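# Twist salt mill head one full turn clockwise

## Task

A loose, empty salt mill stands on the table; its body has four small claws gripping around the base of the head, and a stripe on the body is aligned with a line on the head's top. Rotate the head clockwise, as viewed from above, by four quarter turns relative to the body (full rotations are counted). The job is done only if the mill ends standing upright on the table and is completely at rest, held in place by nothing but itself, with the robot's hand released and withdrawn.

## Robot and tools

Robot: a humanoid upper body on a stand just past the table's -x edge, facing about +x. Only the right arm (seven joints) and its three-finger right hand (thumb, index, middle) move. The body may sit slightly turned or tilted relative to the table.

Scene frame: the table top is z = 0 with +z up; +x runs across the table away from the robot; the robot's right side is toward -y. The table's near edge is at x = 0.18 m. The pelvis is 0.01 to 0.14 m above the table; the right shoulder is about 0.28 m above it, 0.14 m toward -y and 0.06 m toward +x. The hand point can reach at most 0.54 m from the shoulder, and its reported position gets less accurate at long reach.

Hand point: a point fixed to the palm, 0.06 m in front of the palm face, where thumb tip and two fingertips meet in a pinch. Its own axes: +y leaves the palm (the thumb side; the object to hold must be on this side), +z runs along the straightened fingers, +x crosses the palm from the index toward the middle finger. With the hand open flat, fingertips sit 0.095 m past the point along +z and the thumb tip 0.035 m along +y. For a top-down grasp, turn the hand so +y faces down. The wrist camera and its clamp on the index side can collide with things.

execute_actions, argument actions: a list of actions run one after another (an empty list only returns state and images). Each action is a list of up to 15 rows; each row lasts one control step (1/30 s) and if fewer than 15 are given the last row is repeated to fill 15 steps. There is one list per call for this single arm. Each row holds 13 numbers, all within -1 to 1, in this order: dx, dy, dz, rx, ry, rz, thumb_0, thumb_1, thumb_2, middle_0, middle_1, index_0, index_1.
- dx, dy, dz, rx, ry, rz: an offset, not a pose, expressed in the hand point's own axes and measured from the hand point's measured pose at the start of that action (for a call's first action, the last pose a result reported). Every row refers to that same start, not to the row before. Scale: 1.0 = 0.6 m of translation or 180 degrees; rx, ry, rz form a single rotation vector.
- The seven hand numbers are absolute goal angles for each motor, mapped linearly between its hinge stops. thumb_0 spins the thumb (+60 deg at +1, -60 at -1) without closing; toward +1 a bent thumb tip moves toward the middle finger, toward -1 toward the index. For the other six, +1 is open and -1 closed: thumb_1 (+35 to -60 deg, straight at +0.26), thumb_2 (0 to -100), each finger's _0 knuckle (0 to +90) and _1 tip link (0 to +100).
- Optionally 7 extra numbers (0 to 1) end a row: stiffness multipliers for each arm joint, in the Joint positions order, kept until changed.

Motion limits: each step the commanded pose is clipped to within 70 mm and 16 degrees of the measured pose; position wins over orientation if both can't be met. After an action the arm continues only to the last clipped pose, so large moves need follow-up actions. Joint targets move at most 2.4 rad/s with 0.1 s to accelerate. The arm lags its command and coasts briefly; chained actions start before it catches up, so long sequences fall short.

Gripping: fingers act like soft springs, pressing only while the goal lies past the contact, harder the further past. Jumped goals make free fingers snap at full speed. A free hinge moves only once its goal is 0.06 to 0.07 away (0.17 for thumb_0) and stops about that short. To keep a grip, repeat hand_goal; repeating hand_position loosens it; opening beyond hand_position releases.

Results: a state line with end_effector_position (m) and end_effector_quat_wxyz in the scene frame; "Hand target" is where the controller is currently driving; hand_goal, hand_position and hand_torque_nm (N m, positive toward -1) list the seven hand motors in command order; step readings show positions at some steps, with HELD marking steps held back by clipping; "pose unreachable" means the clearance check altered or blocked the command. Joint ranges (rad): shoulder pitch -1.600..0.500, shoulder roll -1.600..0.000, shoulder yaw -1.300..1.300, elbow -1.047..2.094, wrist roll -1.972..1.972, wrist pitch and wrist yaw -1.614..1.614. The wrist roll range limits how far one grip can twist, so several regrip cycles are likely needed for a full turn.

Cameras: cam_high and cam_low (504x504) and cam_wrist (616x616, fisheye), returned in that order; calibration lines (K, distortion, T_world_to_cam) are supplied and may be a little off. zoom_image takes camera (cam_high, cam_low or cam_wrist) and region [x0, y0, x1, y1] in that camera's pixels, origin at top-left, at most 504 by 504.

finished_scene, argument scene: the number of the current scene; it ends the scene permanently after the last command has been held, and reports success.

Hazards: if contact torque reaches a joint's load limit (23.5 N m for shoulder and elbow joints and wrist roll, 4.7 for wrist pitch and yaw, held weight included) the arm halts for 10 s and the rest of the call is dropped. Sustained loads heat motors; MOTOR HOT appears from 90 °C and at 120 °C the arm and hand go limp (OVER-TEMPERATURE FAULT). Between calls the robot keeps holding its last command. Avoid dropping, slamming, knocking or shoving the mill, and never push anything off the table. Before finishing, open the hand and pull away so the mill stands untouched and still.

Each tool is called as name([rows], argument=value, ...), one row to a line, values as JSON.

## Session

execute_actions(actions=[])

Scene clock: 0.00 s.
end_effector_position=(+0.2476, -0.3456, +0.2497) hand_goal=(+0.000, +0.263, +1.000, +1.000, +1.000, +1.000, +1.000) hand_position=(+0.000, +0.263, +1.000, +1.000, +1.000, +1.000, +1.000) hand_torque_nm=(+0.00, +0.00, +0.00, +0.00, +0.00, +0.00, +0.00) end_effector_quat_wxyz=(+0.303, -0.368, +0.678, -0.560)
Joint positions: [ 0.107 -0.889 -0.875 -0.752 -0.871  0.604  1.099]
Joint velocities: [0.    0.003 0.012 0.005 0.003 0.    0.   ]
Hand target: +0.248, -0.346, +0.250; +0.303, -0.368, +0.678, -0.560
Joint stiffness scale: [1. 1. 1. 1. 1. 1. 1.]

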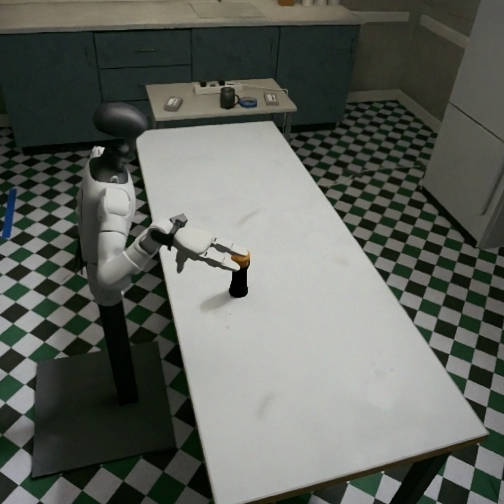

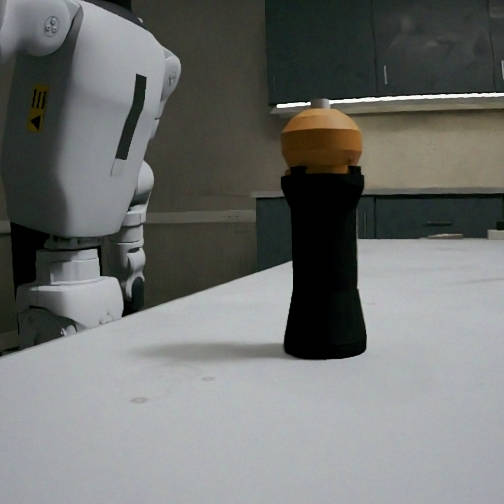

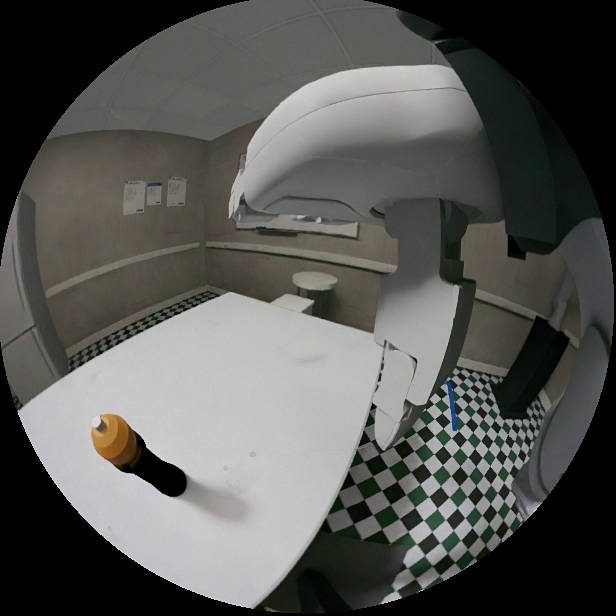

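zoom_image(camera="cam_high", region=[200, 220, 290, 310])

zoom_image(camera="cam_low", region=[250, 80, 400, 230])

zoom_image(camera="cam_wrist", region=[70, 390, 210, 530])

Region (200, 220, 290, 310) of cam_high's 504x504 image, scaled by 5.600, with more detail than that image has.

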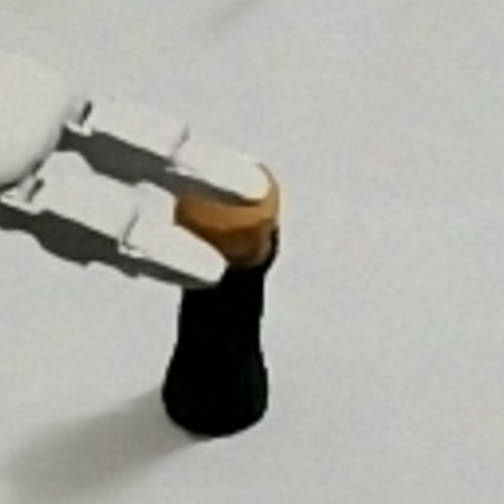

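Region (250, 80, 400, 230) of cam_low's 504x504 image, scaled by 3.360, with more detail than that image has.

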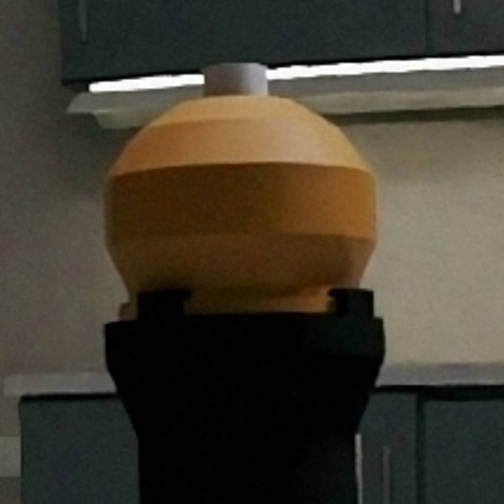

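Region (70, 390, 210, 530) of cam_wrist's 616x616 image, scaled by 3.600, with more detail than that image has.

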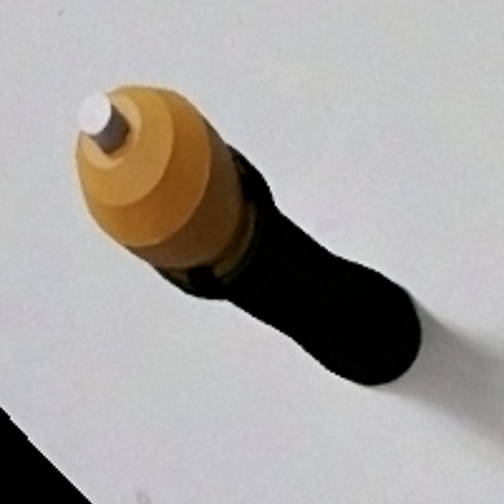

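zoom_image(camera="cam_low", region=[270, 160, 390, 370])

Region (270, 160, 390, 370) of cam_low's 504x504 image, scaled by 2.400, with more detail than that image has; it fills the left 288 columns of this view, and the rest is white.

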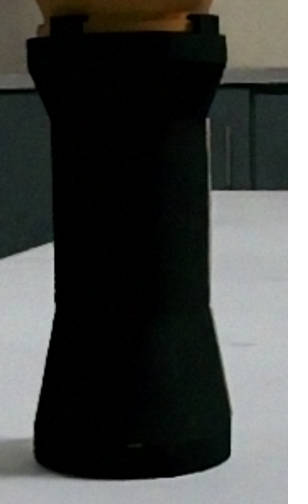

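execute_actions([
  [[-0.19,-0.022,0.025,0.03,-0.09,0,0,0.6,1,0.5,0.6,0.5,0.6]],
  [[-0.19,-0.022,0.01,0.03,-0.09,0,0,0.6,1,0.5,0.6,0.5,0.6]],
  [[0,0,0,0,0,0,0,0.6,1,0.5,0.6,0.5,0.6]],
])

Scene clock: 96.93 s.
end_effector_position=(+0.3596, -0.1494, +0.2798) hand_goal=(+0.000, +0.600, +1.000, +0.500, +0.600, +0.500, +0.600) hand_position=(+0.000, +0.515, +1.000, +0.561, +0.672, +0.562, +0.672) hand_torque_nm=(+0.00, -0.09, +0.00, +0.06, +0.08, +0.06, +0.08) end_effector_quat_wxyz=(+0.533, -0.501, +0.482, -0.483)
Joint positions: [-0.753 -0.928  0.221 -0.814 -1.063  0.889  0.989]
Joint velocities: [ 0.003 -0.015 -0.015 -0.002  0.    -0.004  0.   ]
Hand target: +0.359, -0.149, +0.280; +0.534, -0.502, +0.481, -0.482
Off the commanded pose: 0.001 m, 0 deg.
Joint stiffness scale: [1. 1. 1. 1. 1. 1. 1.]
Step readings (end_effector_position; steps 1 to 15: 1st action; 16 to 30: 2nd action; 31 to 45: 3rd action):
0: (+0.2476, -0.3456, +0.2497)
1: (+0.2477, -0.3457, +0.2499)
2: (+0.2480, -0.3456, +0.2501)
4: (+0.2580, -0.3332, +0.2507)
8: (+0.2897, -0.2803, +0.2608)
15: (+0.3236, -0.2589, +0.2615)
16: (+0.3250, -0.2587, +0.2609)
17: (+0.3262, -0.2577, +0.2606)
19: (+0.3307, -0.2412, +0.2632)
23: (+0.3379, -0.1792, +0.2775)
30: (+0.3593, -0.1491, +0.2797)
31: (+0.3601, -0.1490, +0.2790)
32: (+0.3606, -0.1489, +0.2789)
34: (+0.3604, -0.1490, +0.2796)
38: (+0.3596, -0.1493, +0.2796)
45: end_effector_position above
camera_calibration (this result's frames):
cam_wrist: T_world_to_cam=[[-0.429771, -0.899511, -0.0785908, 0.0545], [-0.19656, 0.178153, -0.964171, 0.391142], [0.881284, -0.398925, -0.253373, -0.197475], [0, 0, 0, 1]] pos_world=[0.274337, -0.0994372, 0.331377]

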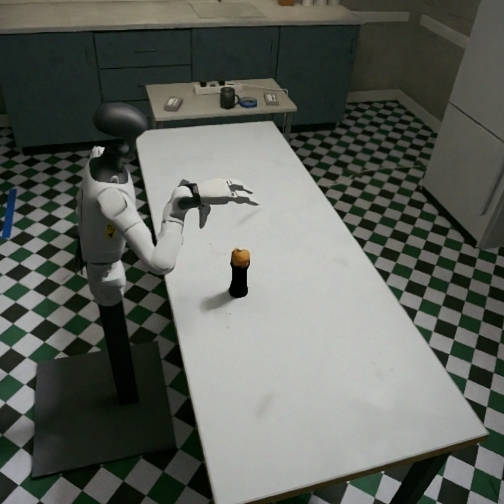

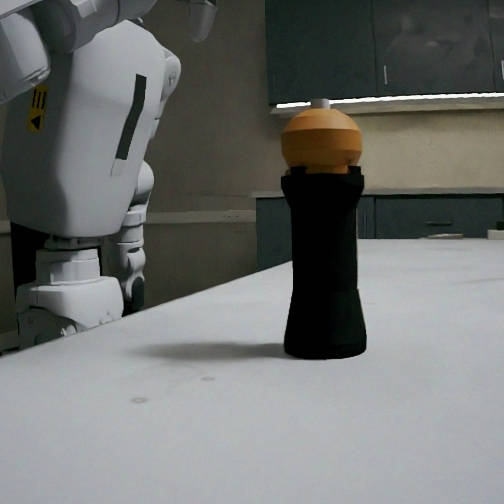

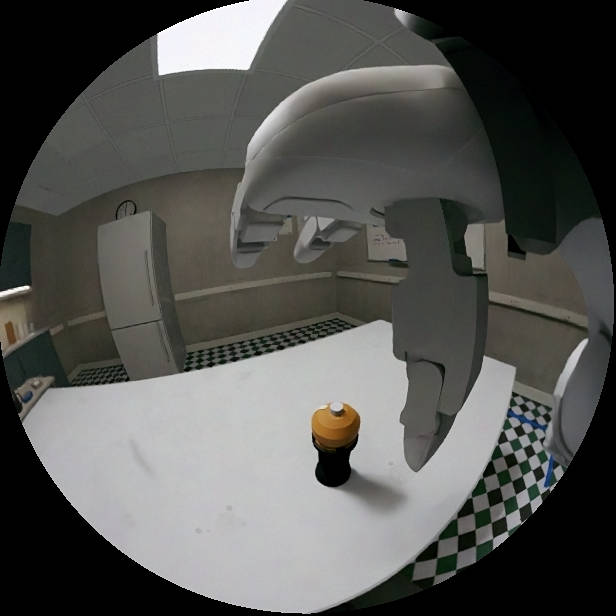

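execute_actions([
  [[0.051,0.017,0.063,0,0,0,0,0.6,1,0.5,0.6,0.5,0.6]],
  [[0,0,0,0,-0.22,0,0,0.6,1,0.5,0.6,0.5,0.6]],
  [[0,0,0,0,0,0,0,0.6,1,0.5,0.6,0.5,0.6]],
])

Scene clock: 110.43 s.
end_effector_position=(+0.3933, -0.1767, +0.2796) hand_goal=(+0.000, +0.600, +1.000, +0.500, +0.600, +0.500, +0.600) hand_position=(+0.000, +0.521, +1.000, +0.560, +0.672, +0.560, +0.672) hand_torque_nm=(+0.00, -0.08, +0.00, +0.06, +0.08, +0.06, +0.08) end_effector_quat_wxyz=(+0.644, -0.584, +0.334, -0.366)
Joint positions: [-0.569 -1.047 -0.208 -0.215 -0.311 -0.189  0.495]
Joint velocities: [ 0.02   0.008  0.032 -0.015 -0.006  0.052  0.   ]
Hand target: +0.393, -0.177, +0.278; +0.641, -0.586, +0.335, -0.366
Off the commanded pose: 0.002 m, 0 deg.
Joint stiffness scale: [1. 1. 1. 1. 1. 1. 1.]
Step readings (end_effector_position; steps 1 to 15: 1st action; 16 to 30: 2nd action; 31 to 45: 3rd action):
0: (+0.3596, -0.1494, +0.2798)
1: (+0.3596, -0.1494, +0.2798)
2: (+0.3598, -0.1494, +0.2800)
4: (+0.3671, -0.1543, +0.2801)
8: (+0.3912, -0.1793, +0.2706)
15: (+0.3990, -0.1763, +0.2719)
16: (+0.3990, -0.1763, +0.2719)
17: (+0.3991, -0.1762, +0.2719)
19: (+0.3989, -0.1748, +0.2721)
23: (+0.3952, -0.1733, +0.2759)
30: (+0.3932, -0.1768, +0.2776)
31: (+0.3927, -0.1778, +0.2761)
32: (+0.3924, -0.1793, +0.2747)
34: (+0.3924, -0.1819, +0.2736)
38: (+0.3927, -0.1787, +0.2777)
45: end_effector_position above
camera_calibration (this result's frames):
cam_wrist: T_world_to_cam=[[0.0231755, -0.996183, -0.084153, -0.149273], [-0.189902, 0.0782564, -0.978679, 0.386203], [0.981529, 0.0386622, -0.187364, -0.218692], [0, 0, 0, 1]] pos_world=[0.291452, -0.170471, 0.324432]

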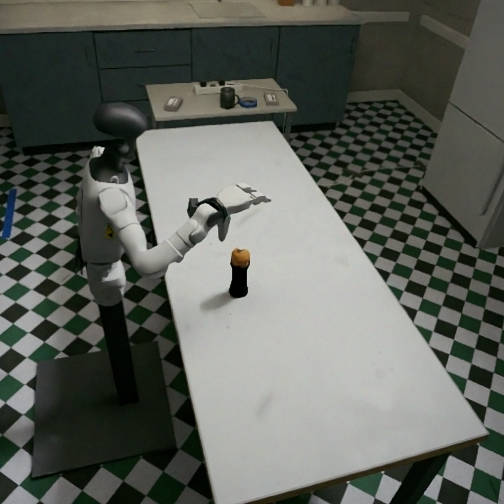

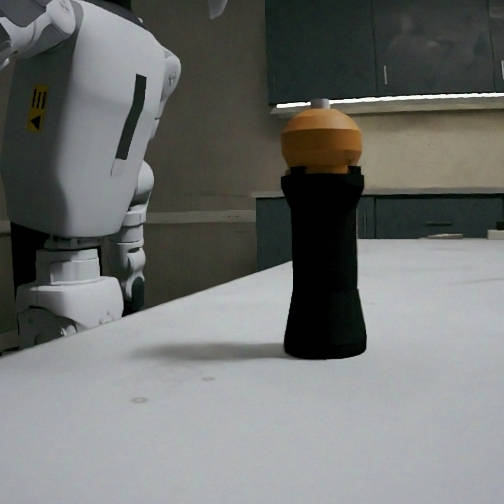

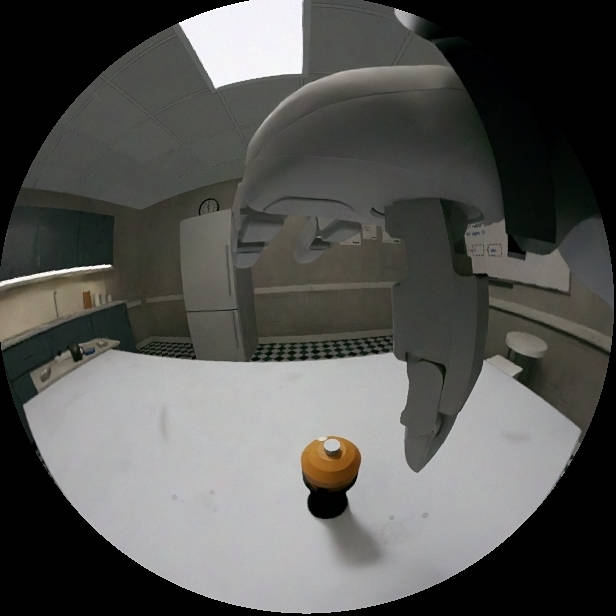

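execute_actions([
  [[0,0,0,0,-0.22,0,0,0.6,1,0.5,0.6,0.5,0.6]],
  [[0,0,0,0,0,0,0,0.6,1,0.5,0.6,0.5,0.6]],
])

zoom_image(camera="cam_wrist", region=[200, 350, 480, 616])

Scene clock: 119.00 s.
end_effector_position=(+0.3908, -0.1781, +0.2811) hand_goal=(+0.000, +0.600, +1.000, +0.500, +0.600, +0.500, +0.600) hand_position=(+0.000, +0.521, +1.000, +0.560, +0.672, +0.560, +0.672) hand_torque_nm=(+0.00, -0.08, +0.00, +0.06, +0.08, +0.06, +0.08) end_effector_quat_wxyz=(+0.697, -0.643, +0.176, -0.264)
Joint positions: [-0.809 -1.109 -0.066  0.388 -0.144 -0.998  0.481]
Joint velocities: [ 0.     0.002 -0.031 -0.028 -0.012  0.032 -0.006]
Hand target: +0.391, -0.179, +0.281; +0.695, -0.644, +0.177, -0.266
Off the commanded pose: 0.001 m, 0 deg.
Joint stiffness scale: [1. 1. 1. 1. 1. 1. 1.]
Step readings (end_effector_position; steps 1 to 15: 1st action; 16 to 30: 2nd action):
0: (+0.3933, -0.1766, +0.2791)
1: (+0.3933, -0.1766, +0.2791)
2: (+0.3933, -0.1766, +0.2791)
4: (+0.3927, -0.1764, +0.2777)
8: (+0.3908, -0.1795, +0.2802)
15: (+0.3911, -0.1789, +0.2811)
16: (+0.3913, -0.1790, +0.2807)
17: (+0.3917, -0.1790, +0.2808)
19: (+0.3921, -0.1785, +0.2823)
23: (+0.3909, -0.1773, +0.2820)
30: end_effector_position above
camera_calibration (this result's frames):
cam_wrist: T_world_to_cam=[[0.410424, -0.911868, -0.00702034, -0.308425], [-0.120506, -0.0466045, -0.991618, 0.341596], [0.903897, 0.40783, -0.129013, -0.136197], [0, 0, 0, 1]] pos_world=[0.290858, -0.209778, 0.318996]

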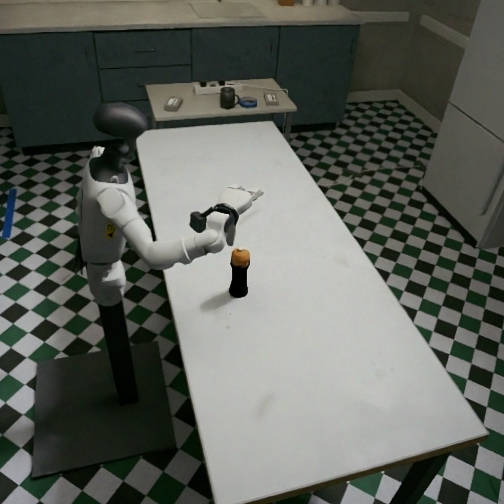

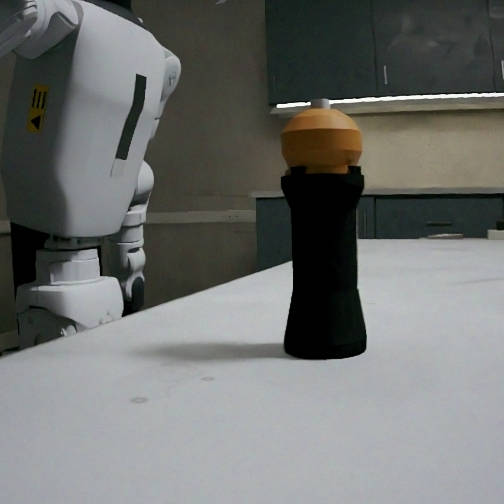

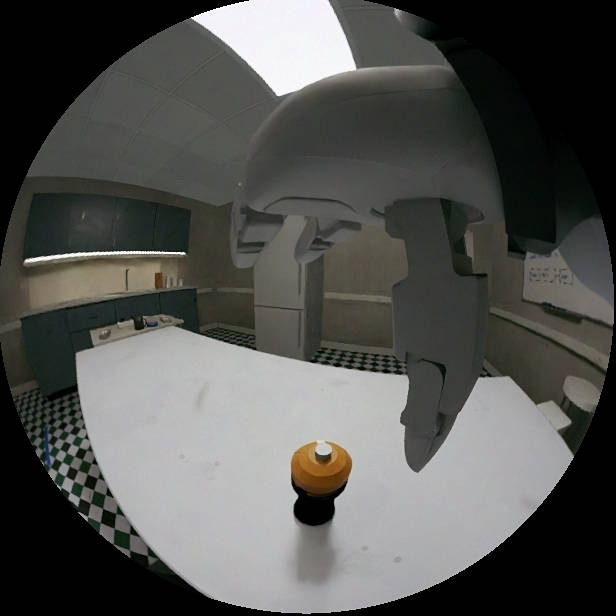

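Region (200, 350, 480, 616) of cam_wrist's 616x616 image, scaled by 1.800, with more detail than that image has; it fills the top 479 rows of this view, and the rest is white.

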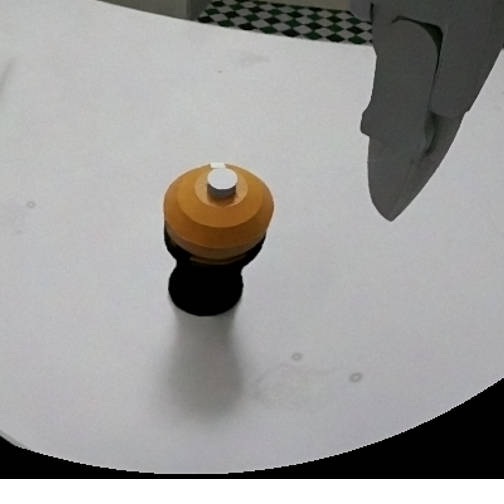

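execute_actions([
  [[0,0.09,0.01,-0.035,0,0.030,0,0.5,1,0.6,0.6,0.6,0.6]],
  [[0,0,0,0,0,0,0,0.5,1,0.6,0.6,0.6,0.6]],
])

Scene clock: 157.00 s.
end_effector_position=(+0.4023, -0.1705, +0.2307) hand_goal=(+0.000, +0.500, +1.000, +0.600, +0.600, +0.600, +0.600) hand_position=(+0.000, +0.521, +1.000, +0.560, +0.672, +0.560, +0.672) hand_torque_nm=(+0.00, +0.02, +0.00, -0.04, +0.08, -0.04, +0.08) end_effector_quat_wxyz=(+0.675, -0.669, +0.219, -0.220)
Joint positions: [-0.867 -1.003  0.041  0.55  -0.257 -1.053  0.475]
Joint velocities: [-0.003  0.015 -0.006  0.     0.003  0.     0.   ]
Hand target: +0.402, -0.170, +0.231; +0.675, -0.669, +0.219, -0.220
Off the commanded pose: 0.000 m, 0 deg.
Joint stiffness scale: [1. 1. 1. 1. 1. 1. 1.]
Step readings (end_effector_position; steps 1 to 15: 1st action; 16 to 30: 2nd action):
0: (+0.3908, -0.1781, +0.2812)
1: (+0.3908, -0.1781, +0.2812)
2: (+0.3910, -0.1782, +0.2809)
4: (+0.3943, -0.1773, +0.2701)
8: (+0.3953, -0.1694, +0.2212)
15: (+0.4022, -0.1702, +0.2309)
16: (+0.4022, -0.1704, +0.2307)
17: (+0.4023, -0.1705, +0.2307)
19: (+0.4023, -0.1705, +0.2307)
23: (+0.4023, -0.1705, +0.2307)
30: end_effector_position above
camera_calibration (this result's frames):
cam_wrist: T_world_to_cam=[[0.409832, -0.911308, -0.0394355, -0.298765], [-0.254957, -0.0729346, -0.964198, 0.336558], [0.875805, 0.405214, -0.262235, -0.114558], [0, 0, 0, 1]] pos_world=[0.308582, -0.201299, 0.282685]

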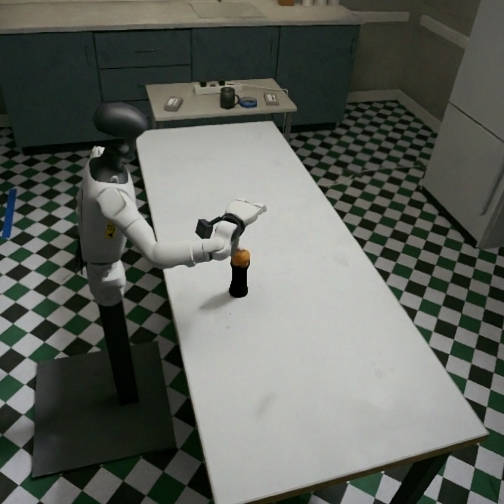

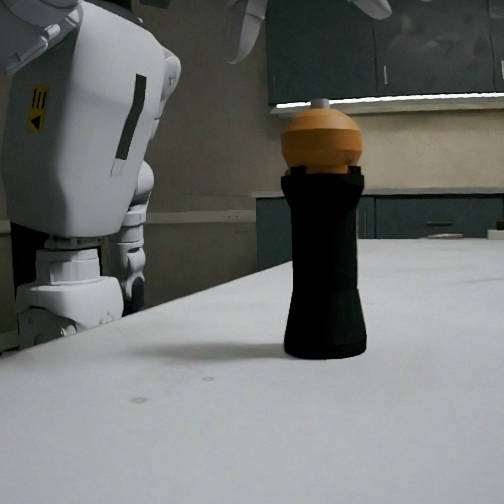

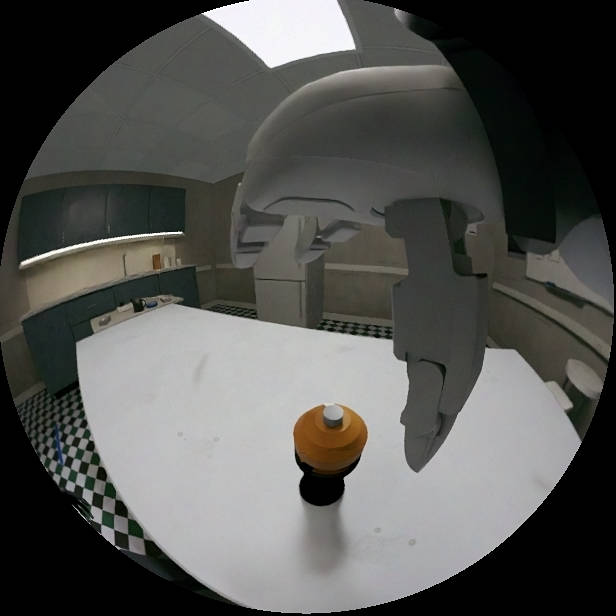

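execute_actions([
  [[0,0.08,0,0,0,0,0,0.5,1,0.6,0.6,0.6,0.6]],
  [[0,0,0,0,0,0,0,0.5,1,0.6,0.6,0.6,0.6]],
])

Scene clock: 188.77 s.
end_effector_position=(+0.4025, -0.1685, +0.1858) hand_goal=(+0.000, +0.500, +1.000, +0.600, +0.600, +0.600, +0.600) hand_position=(+0.000, +0.521, +1.000, +0.560, +0.671, +0.560, +0.671) hand_torque_nm=(+0.00, +0.02, +0.00, -0.04, +0.08, -0.04, +0.08) end_effector_quat_wxyz=(+0.679, -0.665, +0.220, -0.220)
Joint positions: [-0.809 -0.916  0.013  0.649 -0.53  -1.161  0.234]
Joint velocities: [ 0.     0.006 -0.003  0.009 -0.008  0.     0.   ]
Hand target: +0.402, -0.168, +0.185; +0.679, -0.665, +0.220, -0.219
Off the commanded pose: 0.001 m, 0 deg.
Joint stiffness scale: [1. 1. 1. 1. 1. 1. 1.]
Step readings (end_effector_position; steps 1 to 15: 1st action; 16 to 30: 2nd action):
0: (+0.4023, -0.1705, +0.2307)
1: (+0.4023, -0.1705, +0.2307)
2: (+0.4023, -0.1705, +0.2307)
4: (+0.4033, -0.1700, +0.2271)
8: (+0.3961, -0.1701, +0.1811)
15: (+0.4022, -0.1684, +0.1852)
16: (+0.4026, -0.1684, +0.1860)
17: (+0.4026, -0.1685, +0.1859)
19: (+0.4025, -0.1685, +0.1858)
23: (+0.4025, -0.1685, +0.1858)
30: end_effector_position above
camera_calibration (this result's frames):
cam_wrist: T_world_to_cam=[[0.409723, -0.910834, -0.0500734, -0.296776], [-0.252733, -0.0606013, -0.965636, 0.294983], [0.8765, 0.408299, -0.255027, -0.128467], [0, 0, 0, 1]] pos_world=[0.30875, -0.199984, 0.237223]

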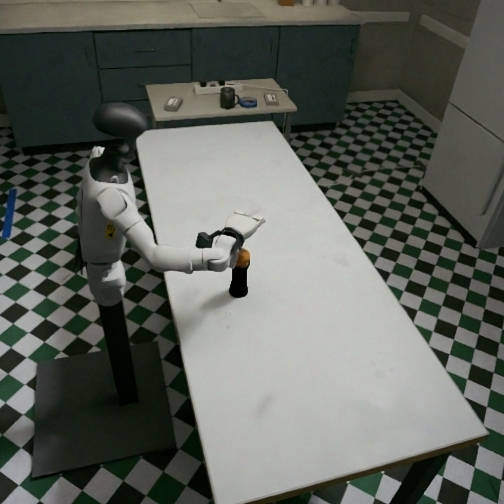

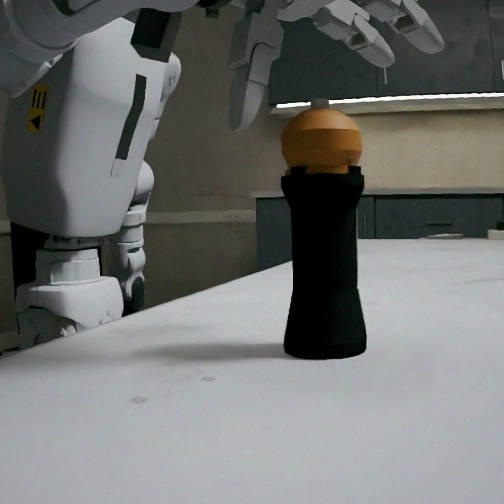

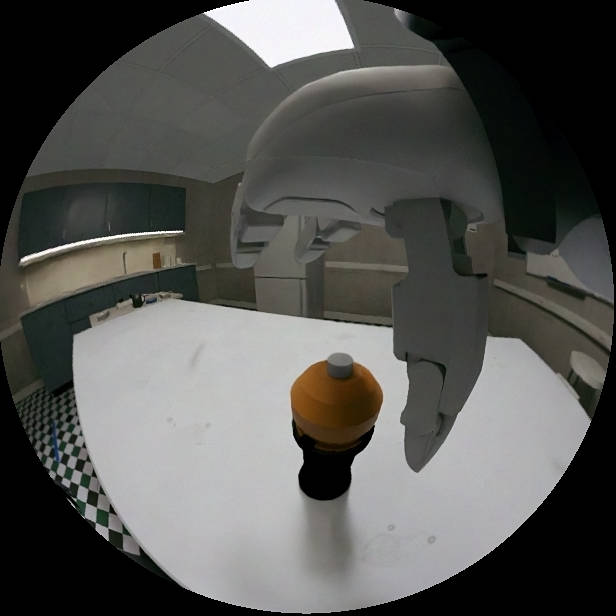

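execute_actions([
  [[0,0.03,0,0,0,0,0,0.5,1,0.6,0.6,0.6,0.6],[0,0.03,0,0,0,0,0,0.5,1,0.4,0.6,0.4,0.6],[0,0.03,0,0,0,0,0,0.5,1,0.3,0.5,0.3,0.5],[0,0.03,0,0,0,0,0,0.5,1,0.2,0.5,0.2,0.5],[0,0.03,0,0,0,0,0,0.5,1,0.1,0.4,0.1,0.4],[0,0.03,0,0,0,0,0,0.5,1,0.0,0.4,0.0,0.4],[0,0.03,0,0,0,0,0,0.5,1,-0.07,0.35,-0.07,0.35]],
  [[0,0,0,0,0,0,0,0.5,1,-0.07,0.35,-0.07,0.35]],
])

Scene clock: 207.90 s.
end_effector_position=(+0.4024, -0.1671, +0.1679) hand_goal=(+0.000, +0.500, +1.000, -0.070, +0.350, -0.070, +0.350) hand_position=(+0.000, +0.521, +1.000, -0.001, +0.424, -0.001, +0.424) hand_torque_nm=(+0.00, +0.02, +0.00, +0.07, +0.08, +0.07, +0.08) end_effector_quat_wxyz=(+0.681, -0.663, +0.222, -0.218)
Joint positions: [-0.8   -0.885  0.012  0.7   -0.658 -1.195  0.113]
Joint velocities: [ 0.    -0.005  0.02  -0.002 -0.006  0.     0.   ]
Hand target: +0.402, -0.167, +0.168; +0.681, -0.663, +0.222, -0.218
Off the commanded pose: 0.000 m, 0 deg.
Joint stiffness scale: [1. 1. 1. 1. 1. 1. 1.]
Step readings (end_effector_position; steps 1 to 15: 1st action; 16 to 30: 2nd action):
0: (+0.4025, -0.1685, +0.1858)
1: (+0.4025, -0.1685, +0.1858)
2: (+0.4026, -0.1685, +0.1859)
4: (+0.4040, -0.1683, +0.1837)
8: (+0.4013, -0.1681, +0.1666)
15: (+0.4024, -0.1671, +0.1678)
16: (+0.4024, -0.1671, +0.1679)
17: (+0.4024, -0.1671, +0.1679)
19: (+0.4024, -0.1671, +0.1679)
23: (+0.4024, -0.1671, +0.1679)
30: end_effector_position above
camera_calibration (this result's frames):
cam_wrist: T_world_to_cam=[[0.409486, -0.910547, -0.0567892, -0.295066], [-0.256272, -0.0550615, -0.965035, 0.279994], [0.875583, 0.409721, -0.255895, -0.132758], [0, 0, 0, 1]] pos_world=[0.308821, -0.198861, 0.219475]

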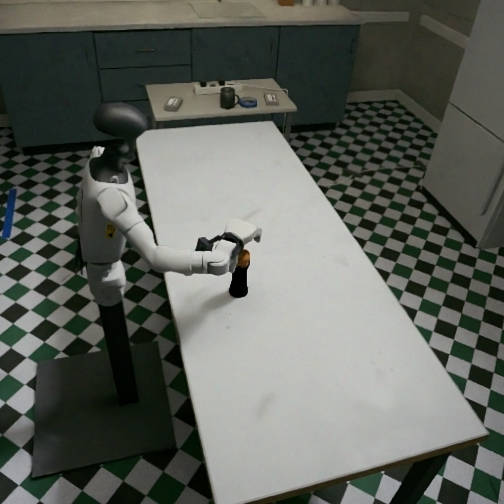

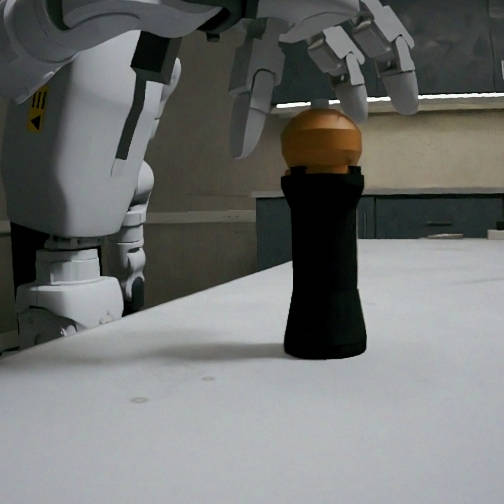

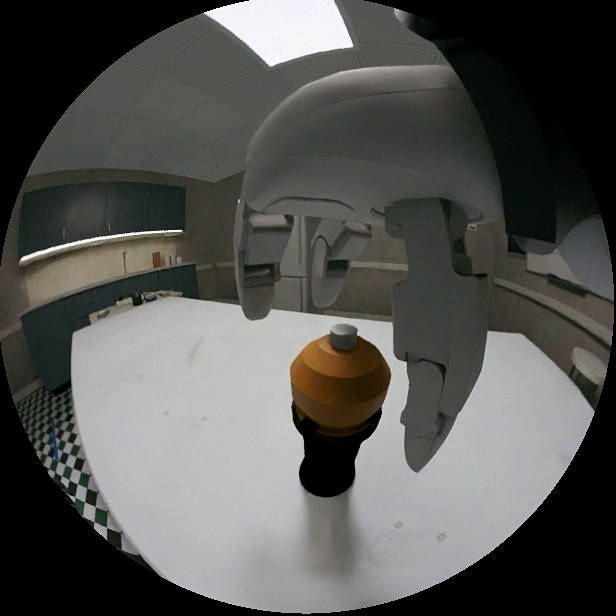

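execute_actions([
  [[0,0,0,0,0,0,0,0.5,0.7,-0.07,0.4,-0.07,0.4],[0,0,0,0,0,0,0,0.5,0.5,-0.07,0.45,-0.07,0.45],[0,0,0,0,0,0,0,0.5,0.3,-0.07,0.5,-0.07,0.5],[0,0,0,0,0,0,0,0.5,0.1,-0.07,0.5,-0.07,0.5],[0,0,0,0,0,0,0,0.5,-0.1,-0.07,0.5,-0.07,0.5]],
])

Scene clock: 247.03 s.
end_effector_position=(+0.4019, -0.1677, +0.1668) hand_goal=(+0.000, +0.500, -0.100, -0.070, +0.500, -0.070, +0.500) hand_position=(+0.000, +0.523, +0.052, -0.001, +0.424, -0.001, +0.424) hand_torque_nm=(+0.00, +0.02, +0.16, +0.07, -0.08, +0.07, -0.08) end_effector_quat_wxyz=(+0.680, -0.664, +0.223, -0.217)
Joint positions: [-0.797 -0.885  0.012  0.7   -0.658 -1.195  0.115]
Joint velocities: [ 0.003  0.012  0.018 -0.003  0.003  0.     0.   ]
Hand target: +0.402, -0.167, +0.168; +0.681, -0.663, +0.222, -0.218
Off the commanded pose: 0.001 m, 0 deg.
Joint stiffness scale: [1. 1. 1. 1. 1. 1. 1.]
Step readings (end_effector_position):
0: (+0.4024, -0.1671, +0.1679)
1: (+0.4024, -0.1671, +0.1679)
2: (+0.4024, -0.1671, +0.1679)
4: (+0.4024, -0.1671, +0.1679)
8: (+0.4020, -0.1676, +0.1670)
15: end_effector_position above
camera_calibration (this result's frames):
cam_wrist: T_world_to_cam=[[0.40829, -0.91111, -0.0563765, -0.295114], [-0.260048, -0.0568897, -0.963918, 0.279724], [0.875028, 0.408219, -0.26016, -0.131628], [0, 0, 0, 1]] pos_world=[0.308412, -0.199235, 0.218749]

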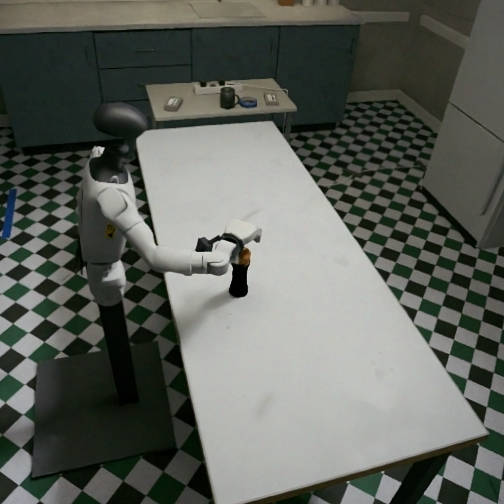

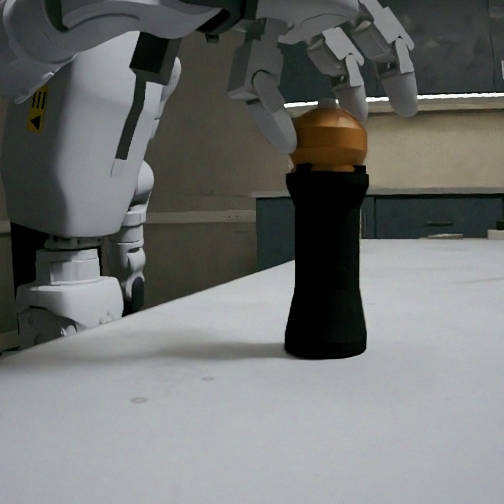

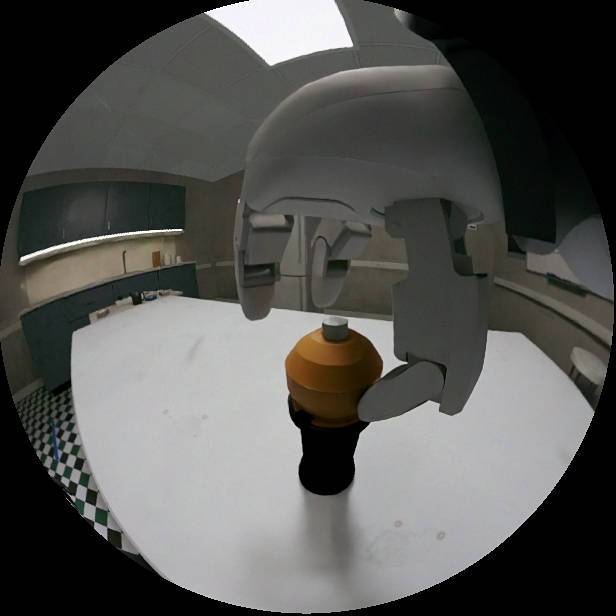

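execute_actions([
  [[0,0,0,0,0,0,0,0.7,0.3,-0.07,0.5,-0.07,0.5],[0,0,0,0,0,0,0,0.82,0.3,-0.07,0.5,-0.07,0.5],[0,0,0,0,0,0,0,0.82,0.3,-0.07,0.5,-0.07,0.5],[0,0.005,0,-0.015,0,0,0,0.82,0.3,-0.15,0.5,-0.15,0.5],[0,0.01,0,-0.03,0,0,0,0.82,0.2,-0.2,0.5,-0.2,0.5],[0,0.015,0,-0.045,0,0,0,0.82,0.1,-0.25,0.5,-0.25,0.5],[0,0.02,0,-0.056,0,0,0,0.82,0.0,-0.3,0.5,-0.3,0.5]],
  [[0,0,0,0,0,0,0,0.82,-0.1,-0.3,0.5,-0.3,0.5]],
])

Scene clock: 275.57 s.
end_effector_position=(+0.4021, -0.1685, +0.1541) hand_goal=(+0.000, +0.820, -0.100, -0.300, +0.500, -0.300, +0.500) hand_position=(+0.000, +0.725, -0.023, -0.225, +0.425, -0.225, +0.425) hand_torque_nm=(+0.00, -0.10, +0.08, +0.07, -0.08, +0.07, -0.08) end_effector_quat_wxyz=(-0.617, +0.723, -0.241, +0.197)
Joint positions: [-0.854 -0.883  0.086  0.687 -0.613 -1.129  0.314]
Joint velocities: [-0.003  0.002 -0.008 -0.006  0.     0.     0.   ]
Hand target: +0.402, -0.168, +0.154; -0.618, +0.722, -0.240, +0.197
Off the commanded pose: 0.000 m, 0 deg.
Joint stiffness scale: [1. 1. 1. 1. 1. 1. 1.]
Step readings (end_effector_position; steps 1 to 15: 1st action; 16 to 30: 2nd action):
0: (+0.4019, -0.1677, +0.1668)
1: (+0.4019, -0.1677, +0.1668)
2: (+0.4019, -0.1677, +0.1668)
4: (+0.4019, -0.1677, +0.1668)
8: (+0.4009, -0.1696, +0.1590)
15: (+0.4021, -0.1683, +0.1543)
16: (+0.4021, -0.1685, +0.1542)
17: (+0.4021, -0.1685, +0.1541)
19: (+0.4021, -0.1685, +0.1541)
23: (+0.4021, -0.1685, +0.1541)
30: end_effector_position above
camera_calibration (this result's frames):
cam_wrist: T_world_to_cam=[[0.410042, -0.911447, 0.0336232, -0.311264], [-0.358012, -0.19475, -0.913181, 0.27591], [0.838864, 0.362405, -0.406165, -0.105427], [0, 0, 0, 1]] pos_world=[0.314849, -0.191759, 0.2196]

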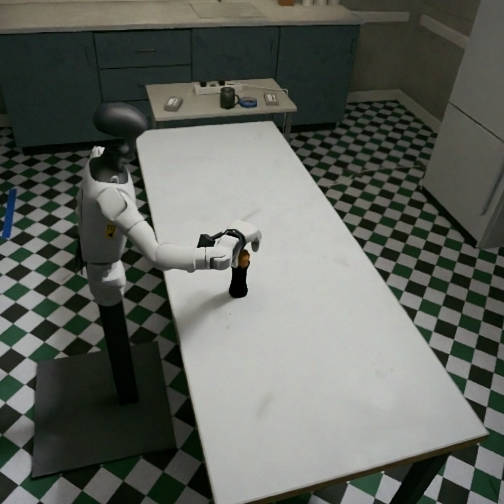

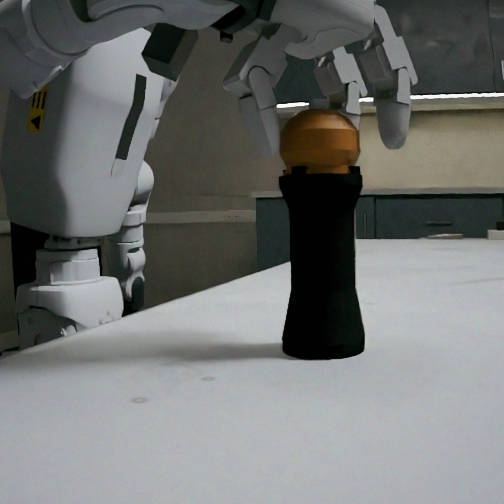

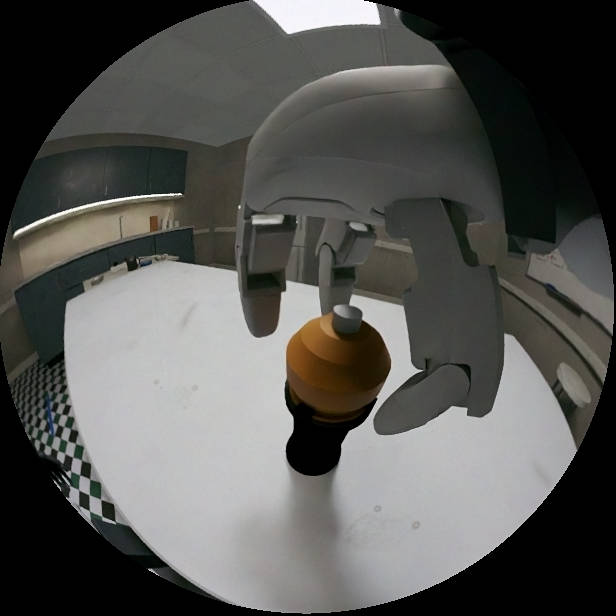

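execute_actions([
  [[0,-0.016,0.003,0,0,0,0,0.82,-0.1,-0.3,0.5,-0.3,0.5]],
  [[0,0,0,0,0,0,0,0.82,-0.15,-0.4,0.45,-0.4,0.45],[0,0,0,0,0,0,0,0.82,-0.15,-0.42,0.4,-0.42,0.4],[0,0,0,0,0,0,0,0.82,-0.18,-0.45,0.35,-0.45,0.35]],
])

zoom_image(camera="cam_low", region=[210, 30, 430, 210])

Scene clock: 293.50 s.
end_effector_position=(+0.4044, -0.1652, +0.1633) hand_goal=(+0.000, +0.820, -0.180, -0.450, +0.350, -0.450, +0.350) hand_position=(+0.000, +0.725, -0.103, -0.372, +0.425, -0.372, +0.425) hand_torque_nm=(+0.00, -0.10, +0.08, +0.08, +0.08, +0.08, +0.08) end_effector_quat_wxyz=(-0.618, +0.723, -0.238, +0.197)
Joint positions: [-0.873 -0.884  0.087  0.666 -0.566 -1.108  0.373]
Joint velocities: [-0.009 -0.005  0.     0.     0.002  0.     0.   ]
Hand target: +0.404, -0.165, +0.163; -0.618, +0.723, -0.238, +0.197
Off the commanded pose: 0.000 m, 0 deg.
Joint stiffness scale: [1. 1. 1. 1. 1. 1. 1.]
Step readings (end_effector_position; steps 1 to 15: 1st action; 16 to 30: 2nd action):
0: (+0.4021, -0.1685, +0.1541)
1: (+0.4021, -0.1685, +0.1541)
2: (+0.4020, -0.1685, +0.1541)
4: (+0.4017, -0.1681, +0.1557)
8: (+0.4044, -0.1649, +0.1634)
15: (+0.4044, -0.1652, +0.1633)
16: (+0.4044, -0.1652, +0.1633)
17: (+0.4044, -0.1652, +0.1633)
19: (+0.4044, -0.1652, +0.1633)
23: (+0.4044, -0.1652, +0.1633)
30: end_effector_position above
camera_calibration (this result's frames):
cam_wrist: T_world_to_cam=[[0.413806, -0.909641, 0.0363054, -0.311161], [-0.354518, -0.19775, -0.913899, 0.283932], [0.838499, 0.365306, -0.404315, -0.104581], [0, 0, 0, 1]] pos_world=[0.317111, -0.188693, 0.228498]

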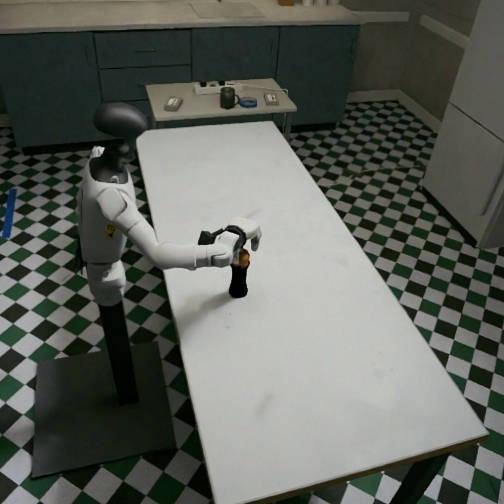

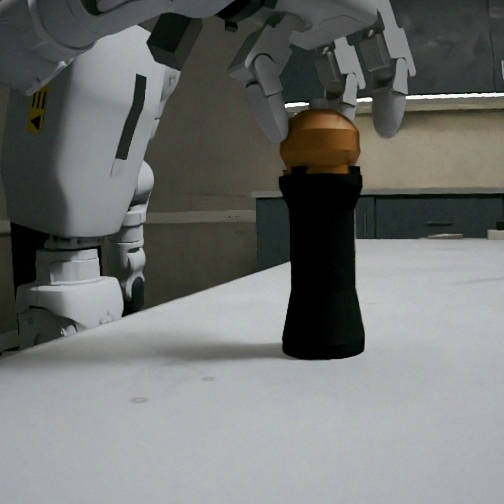

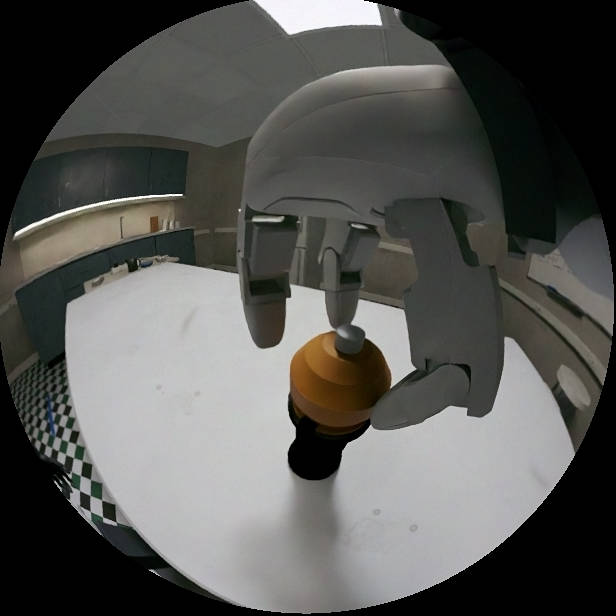

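Region (210, 30, 430, 210) of cam_low's 504x504 image, scaled by 2.291, with more detail than that image has; it fills the top 412 rows of this view, and the rest is white.

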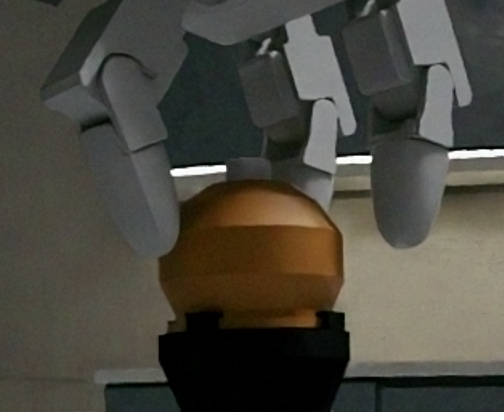

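execute_actions([
  [[0,0.008,0.002,0,0,0,0,0.82,-0.15,-0.45,0.35,-0.45,0.35]],
  [[0,0,0,0,0,0,0,0.82,-0.18,-0.5,0.35,-0.5,0.35],[0,0,0,0,0,0,0,0.82,-0.18,-0.5,0.35,-0.5,0.35],[0,0,0,0,0,0,0,0.82,-0.18,-0.55,0.35,-0.55,0.35],[0,0,0,0,0,0,0,0.82,-0.18,-0.55,0.35,-0.55,0.35],[0,0,0,0,0,0,0,0.82,-0.18,-0.6,0.35,-0.6,0.35]],
])

zoom_image(camera="cam_low", region=[210, 30, 430, 210])

Scene clock: 310.53 s.
end_effector_position=(+0.4051, -0.1650, +0.1599) hand_goal=(+0.000, +0.820, -0.180, -0.600, +0.350, -0.600, +0.350) hand_position=(+0.000, +0.727, -0.103, -0.520, +0.425, -0.520, +0.425) hand_torque_nm=(+0.00, -0.10, +0.08, +0.08, +0.08, +0.08, +0.08) end_effector_quat_wxyz=(-0.619, +0.722, -0.239, +0.198)
Joint positions: [-0.872 -0.878  0.088  0.678 -0.593 -1.113  0.343]
Joint velocities: [ 0.003 -0.012 -0.006  0.003  0.003  0.     0.   ]
Hand target: +0.405, -0.165, +0.160; -0.619, +0.722, -0.239, +0.198
Off the commanded pose: 0.000 m, 0 deg.
Joint stiffness scale: [1. 1. 1. 1. 1. 1. 1.]
Step readings (end_effector_position; steps 1 to 15: 1st action; 16 to 30: 2nd action):
0: (+0.4044, -0.1652, +0.1633)
1: (+0.4044, -0.1652, +0.1633)
2: (+0.4045, -0.1651, +0.1633)
4: (+0.4052, -0.1653, +0.1620)
8: (+0.4050, -0.1651, +0.1598)
15: (+0.4050, -0.1650, +0.1598)
16: (+0.4051, -0.1650, +0.1599)
17: (+0.4051, -0.1650, +0.1599)
19: (+0.4051, -0.1650, +0.1599)
23: (+0.4051, -0.1650, +0.1599)
30: end_effector_position above
camera_calibration (this result's frames):
cam_wrist: T_world_to_cam=[[0.411438, -0.910784, 0.0345102, -0.31008], [-0.353111, -0.194192, -0.915206, 0.281317], [0.840257, 0.364365, -0.401506, -0.107888], [0, 0, 0, 1]] pos_world=[0.317568, -0.188476, 0.224847]

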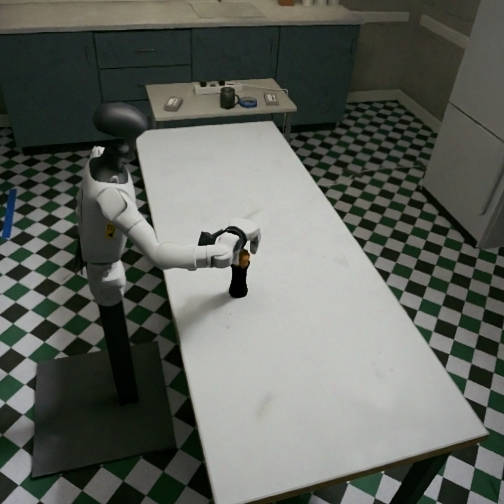

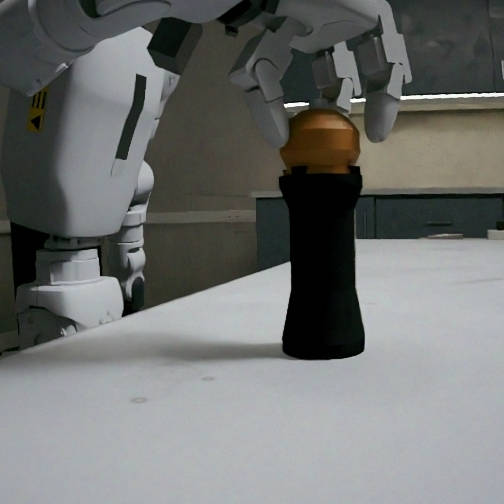

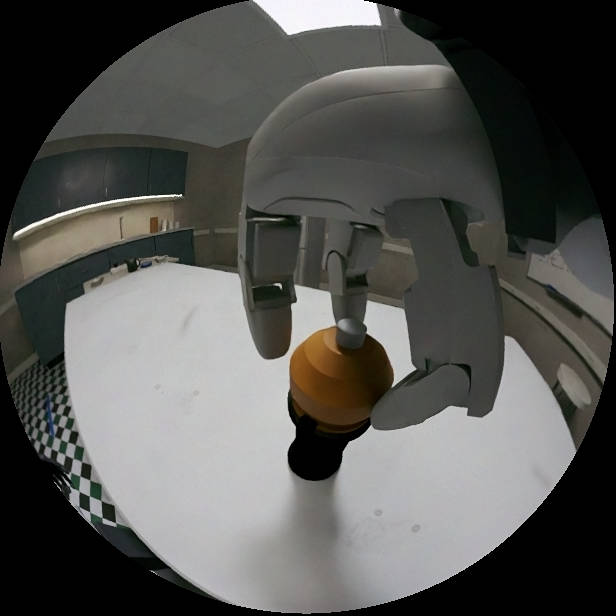

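Region (210, 30, 430, 210) of cam_low's 504x504 image, scaled by 2.291, with more detail than that image has; it fills the top 412 rows of this view, and the rest is white.

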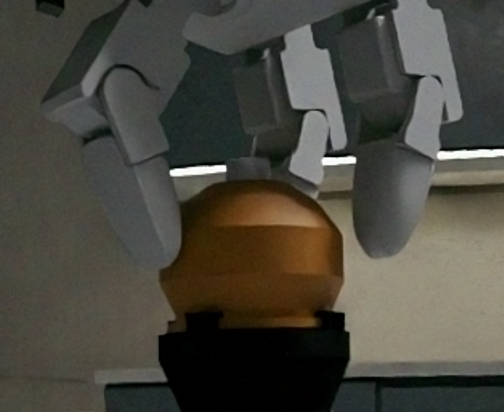

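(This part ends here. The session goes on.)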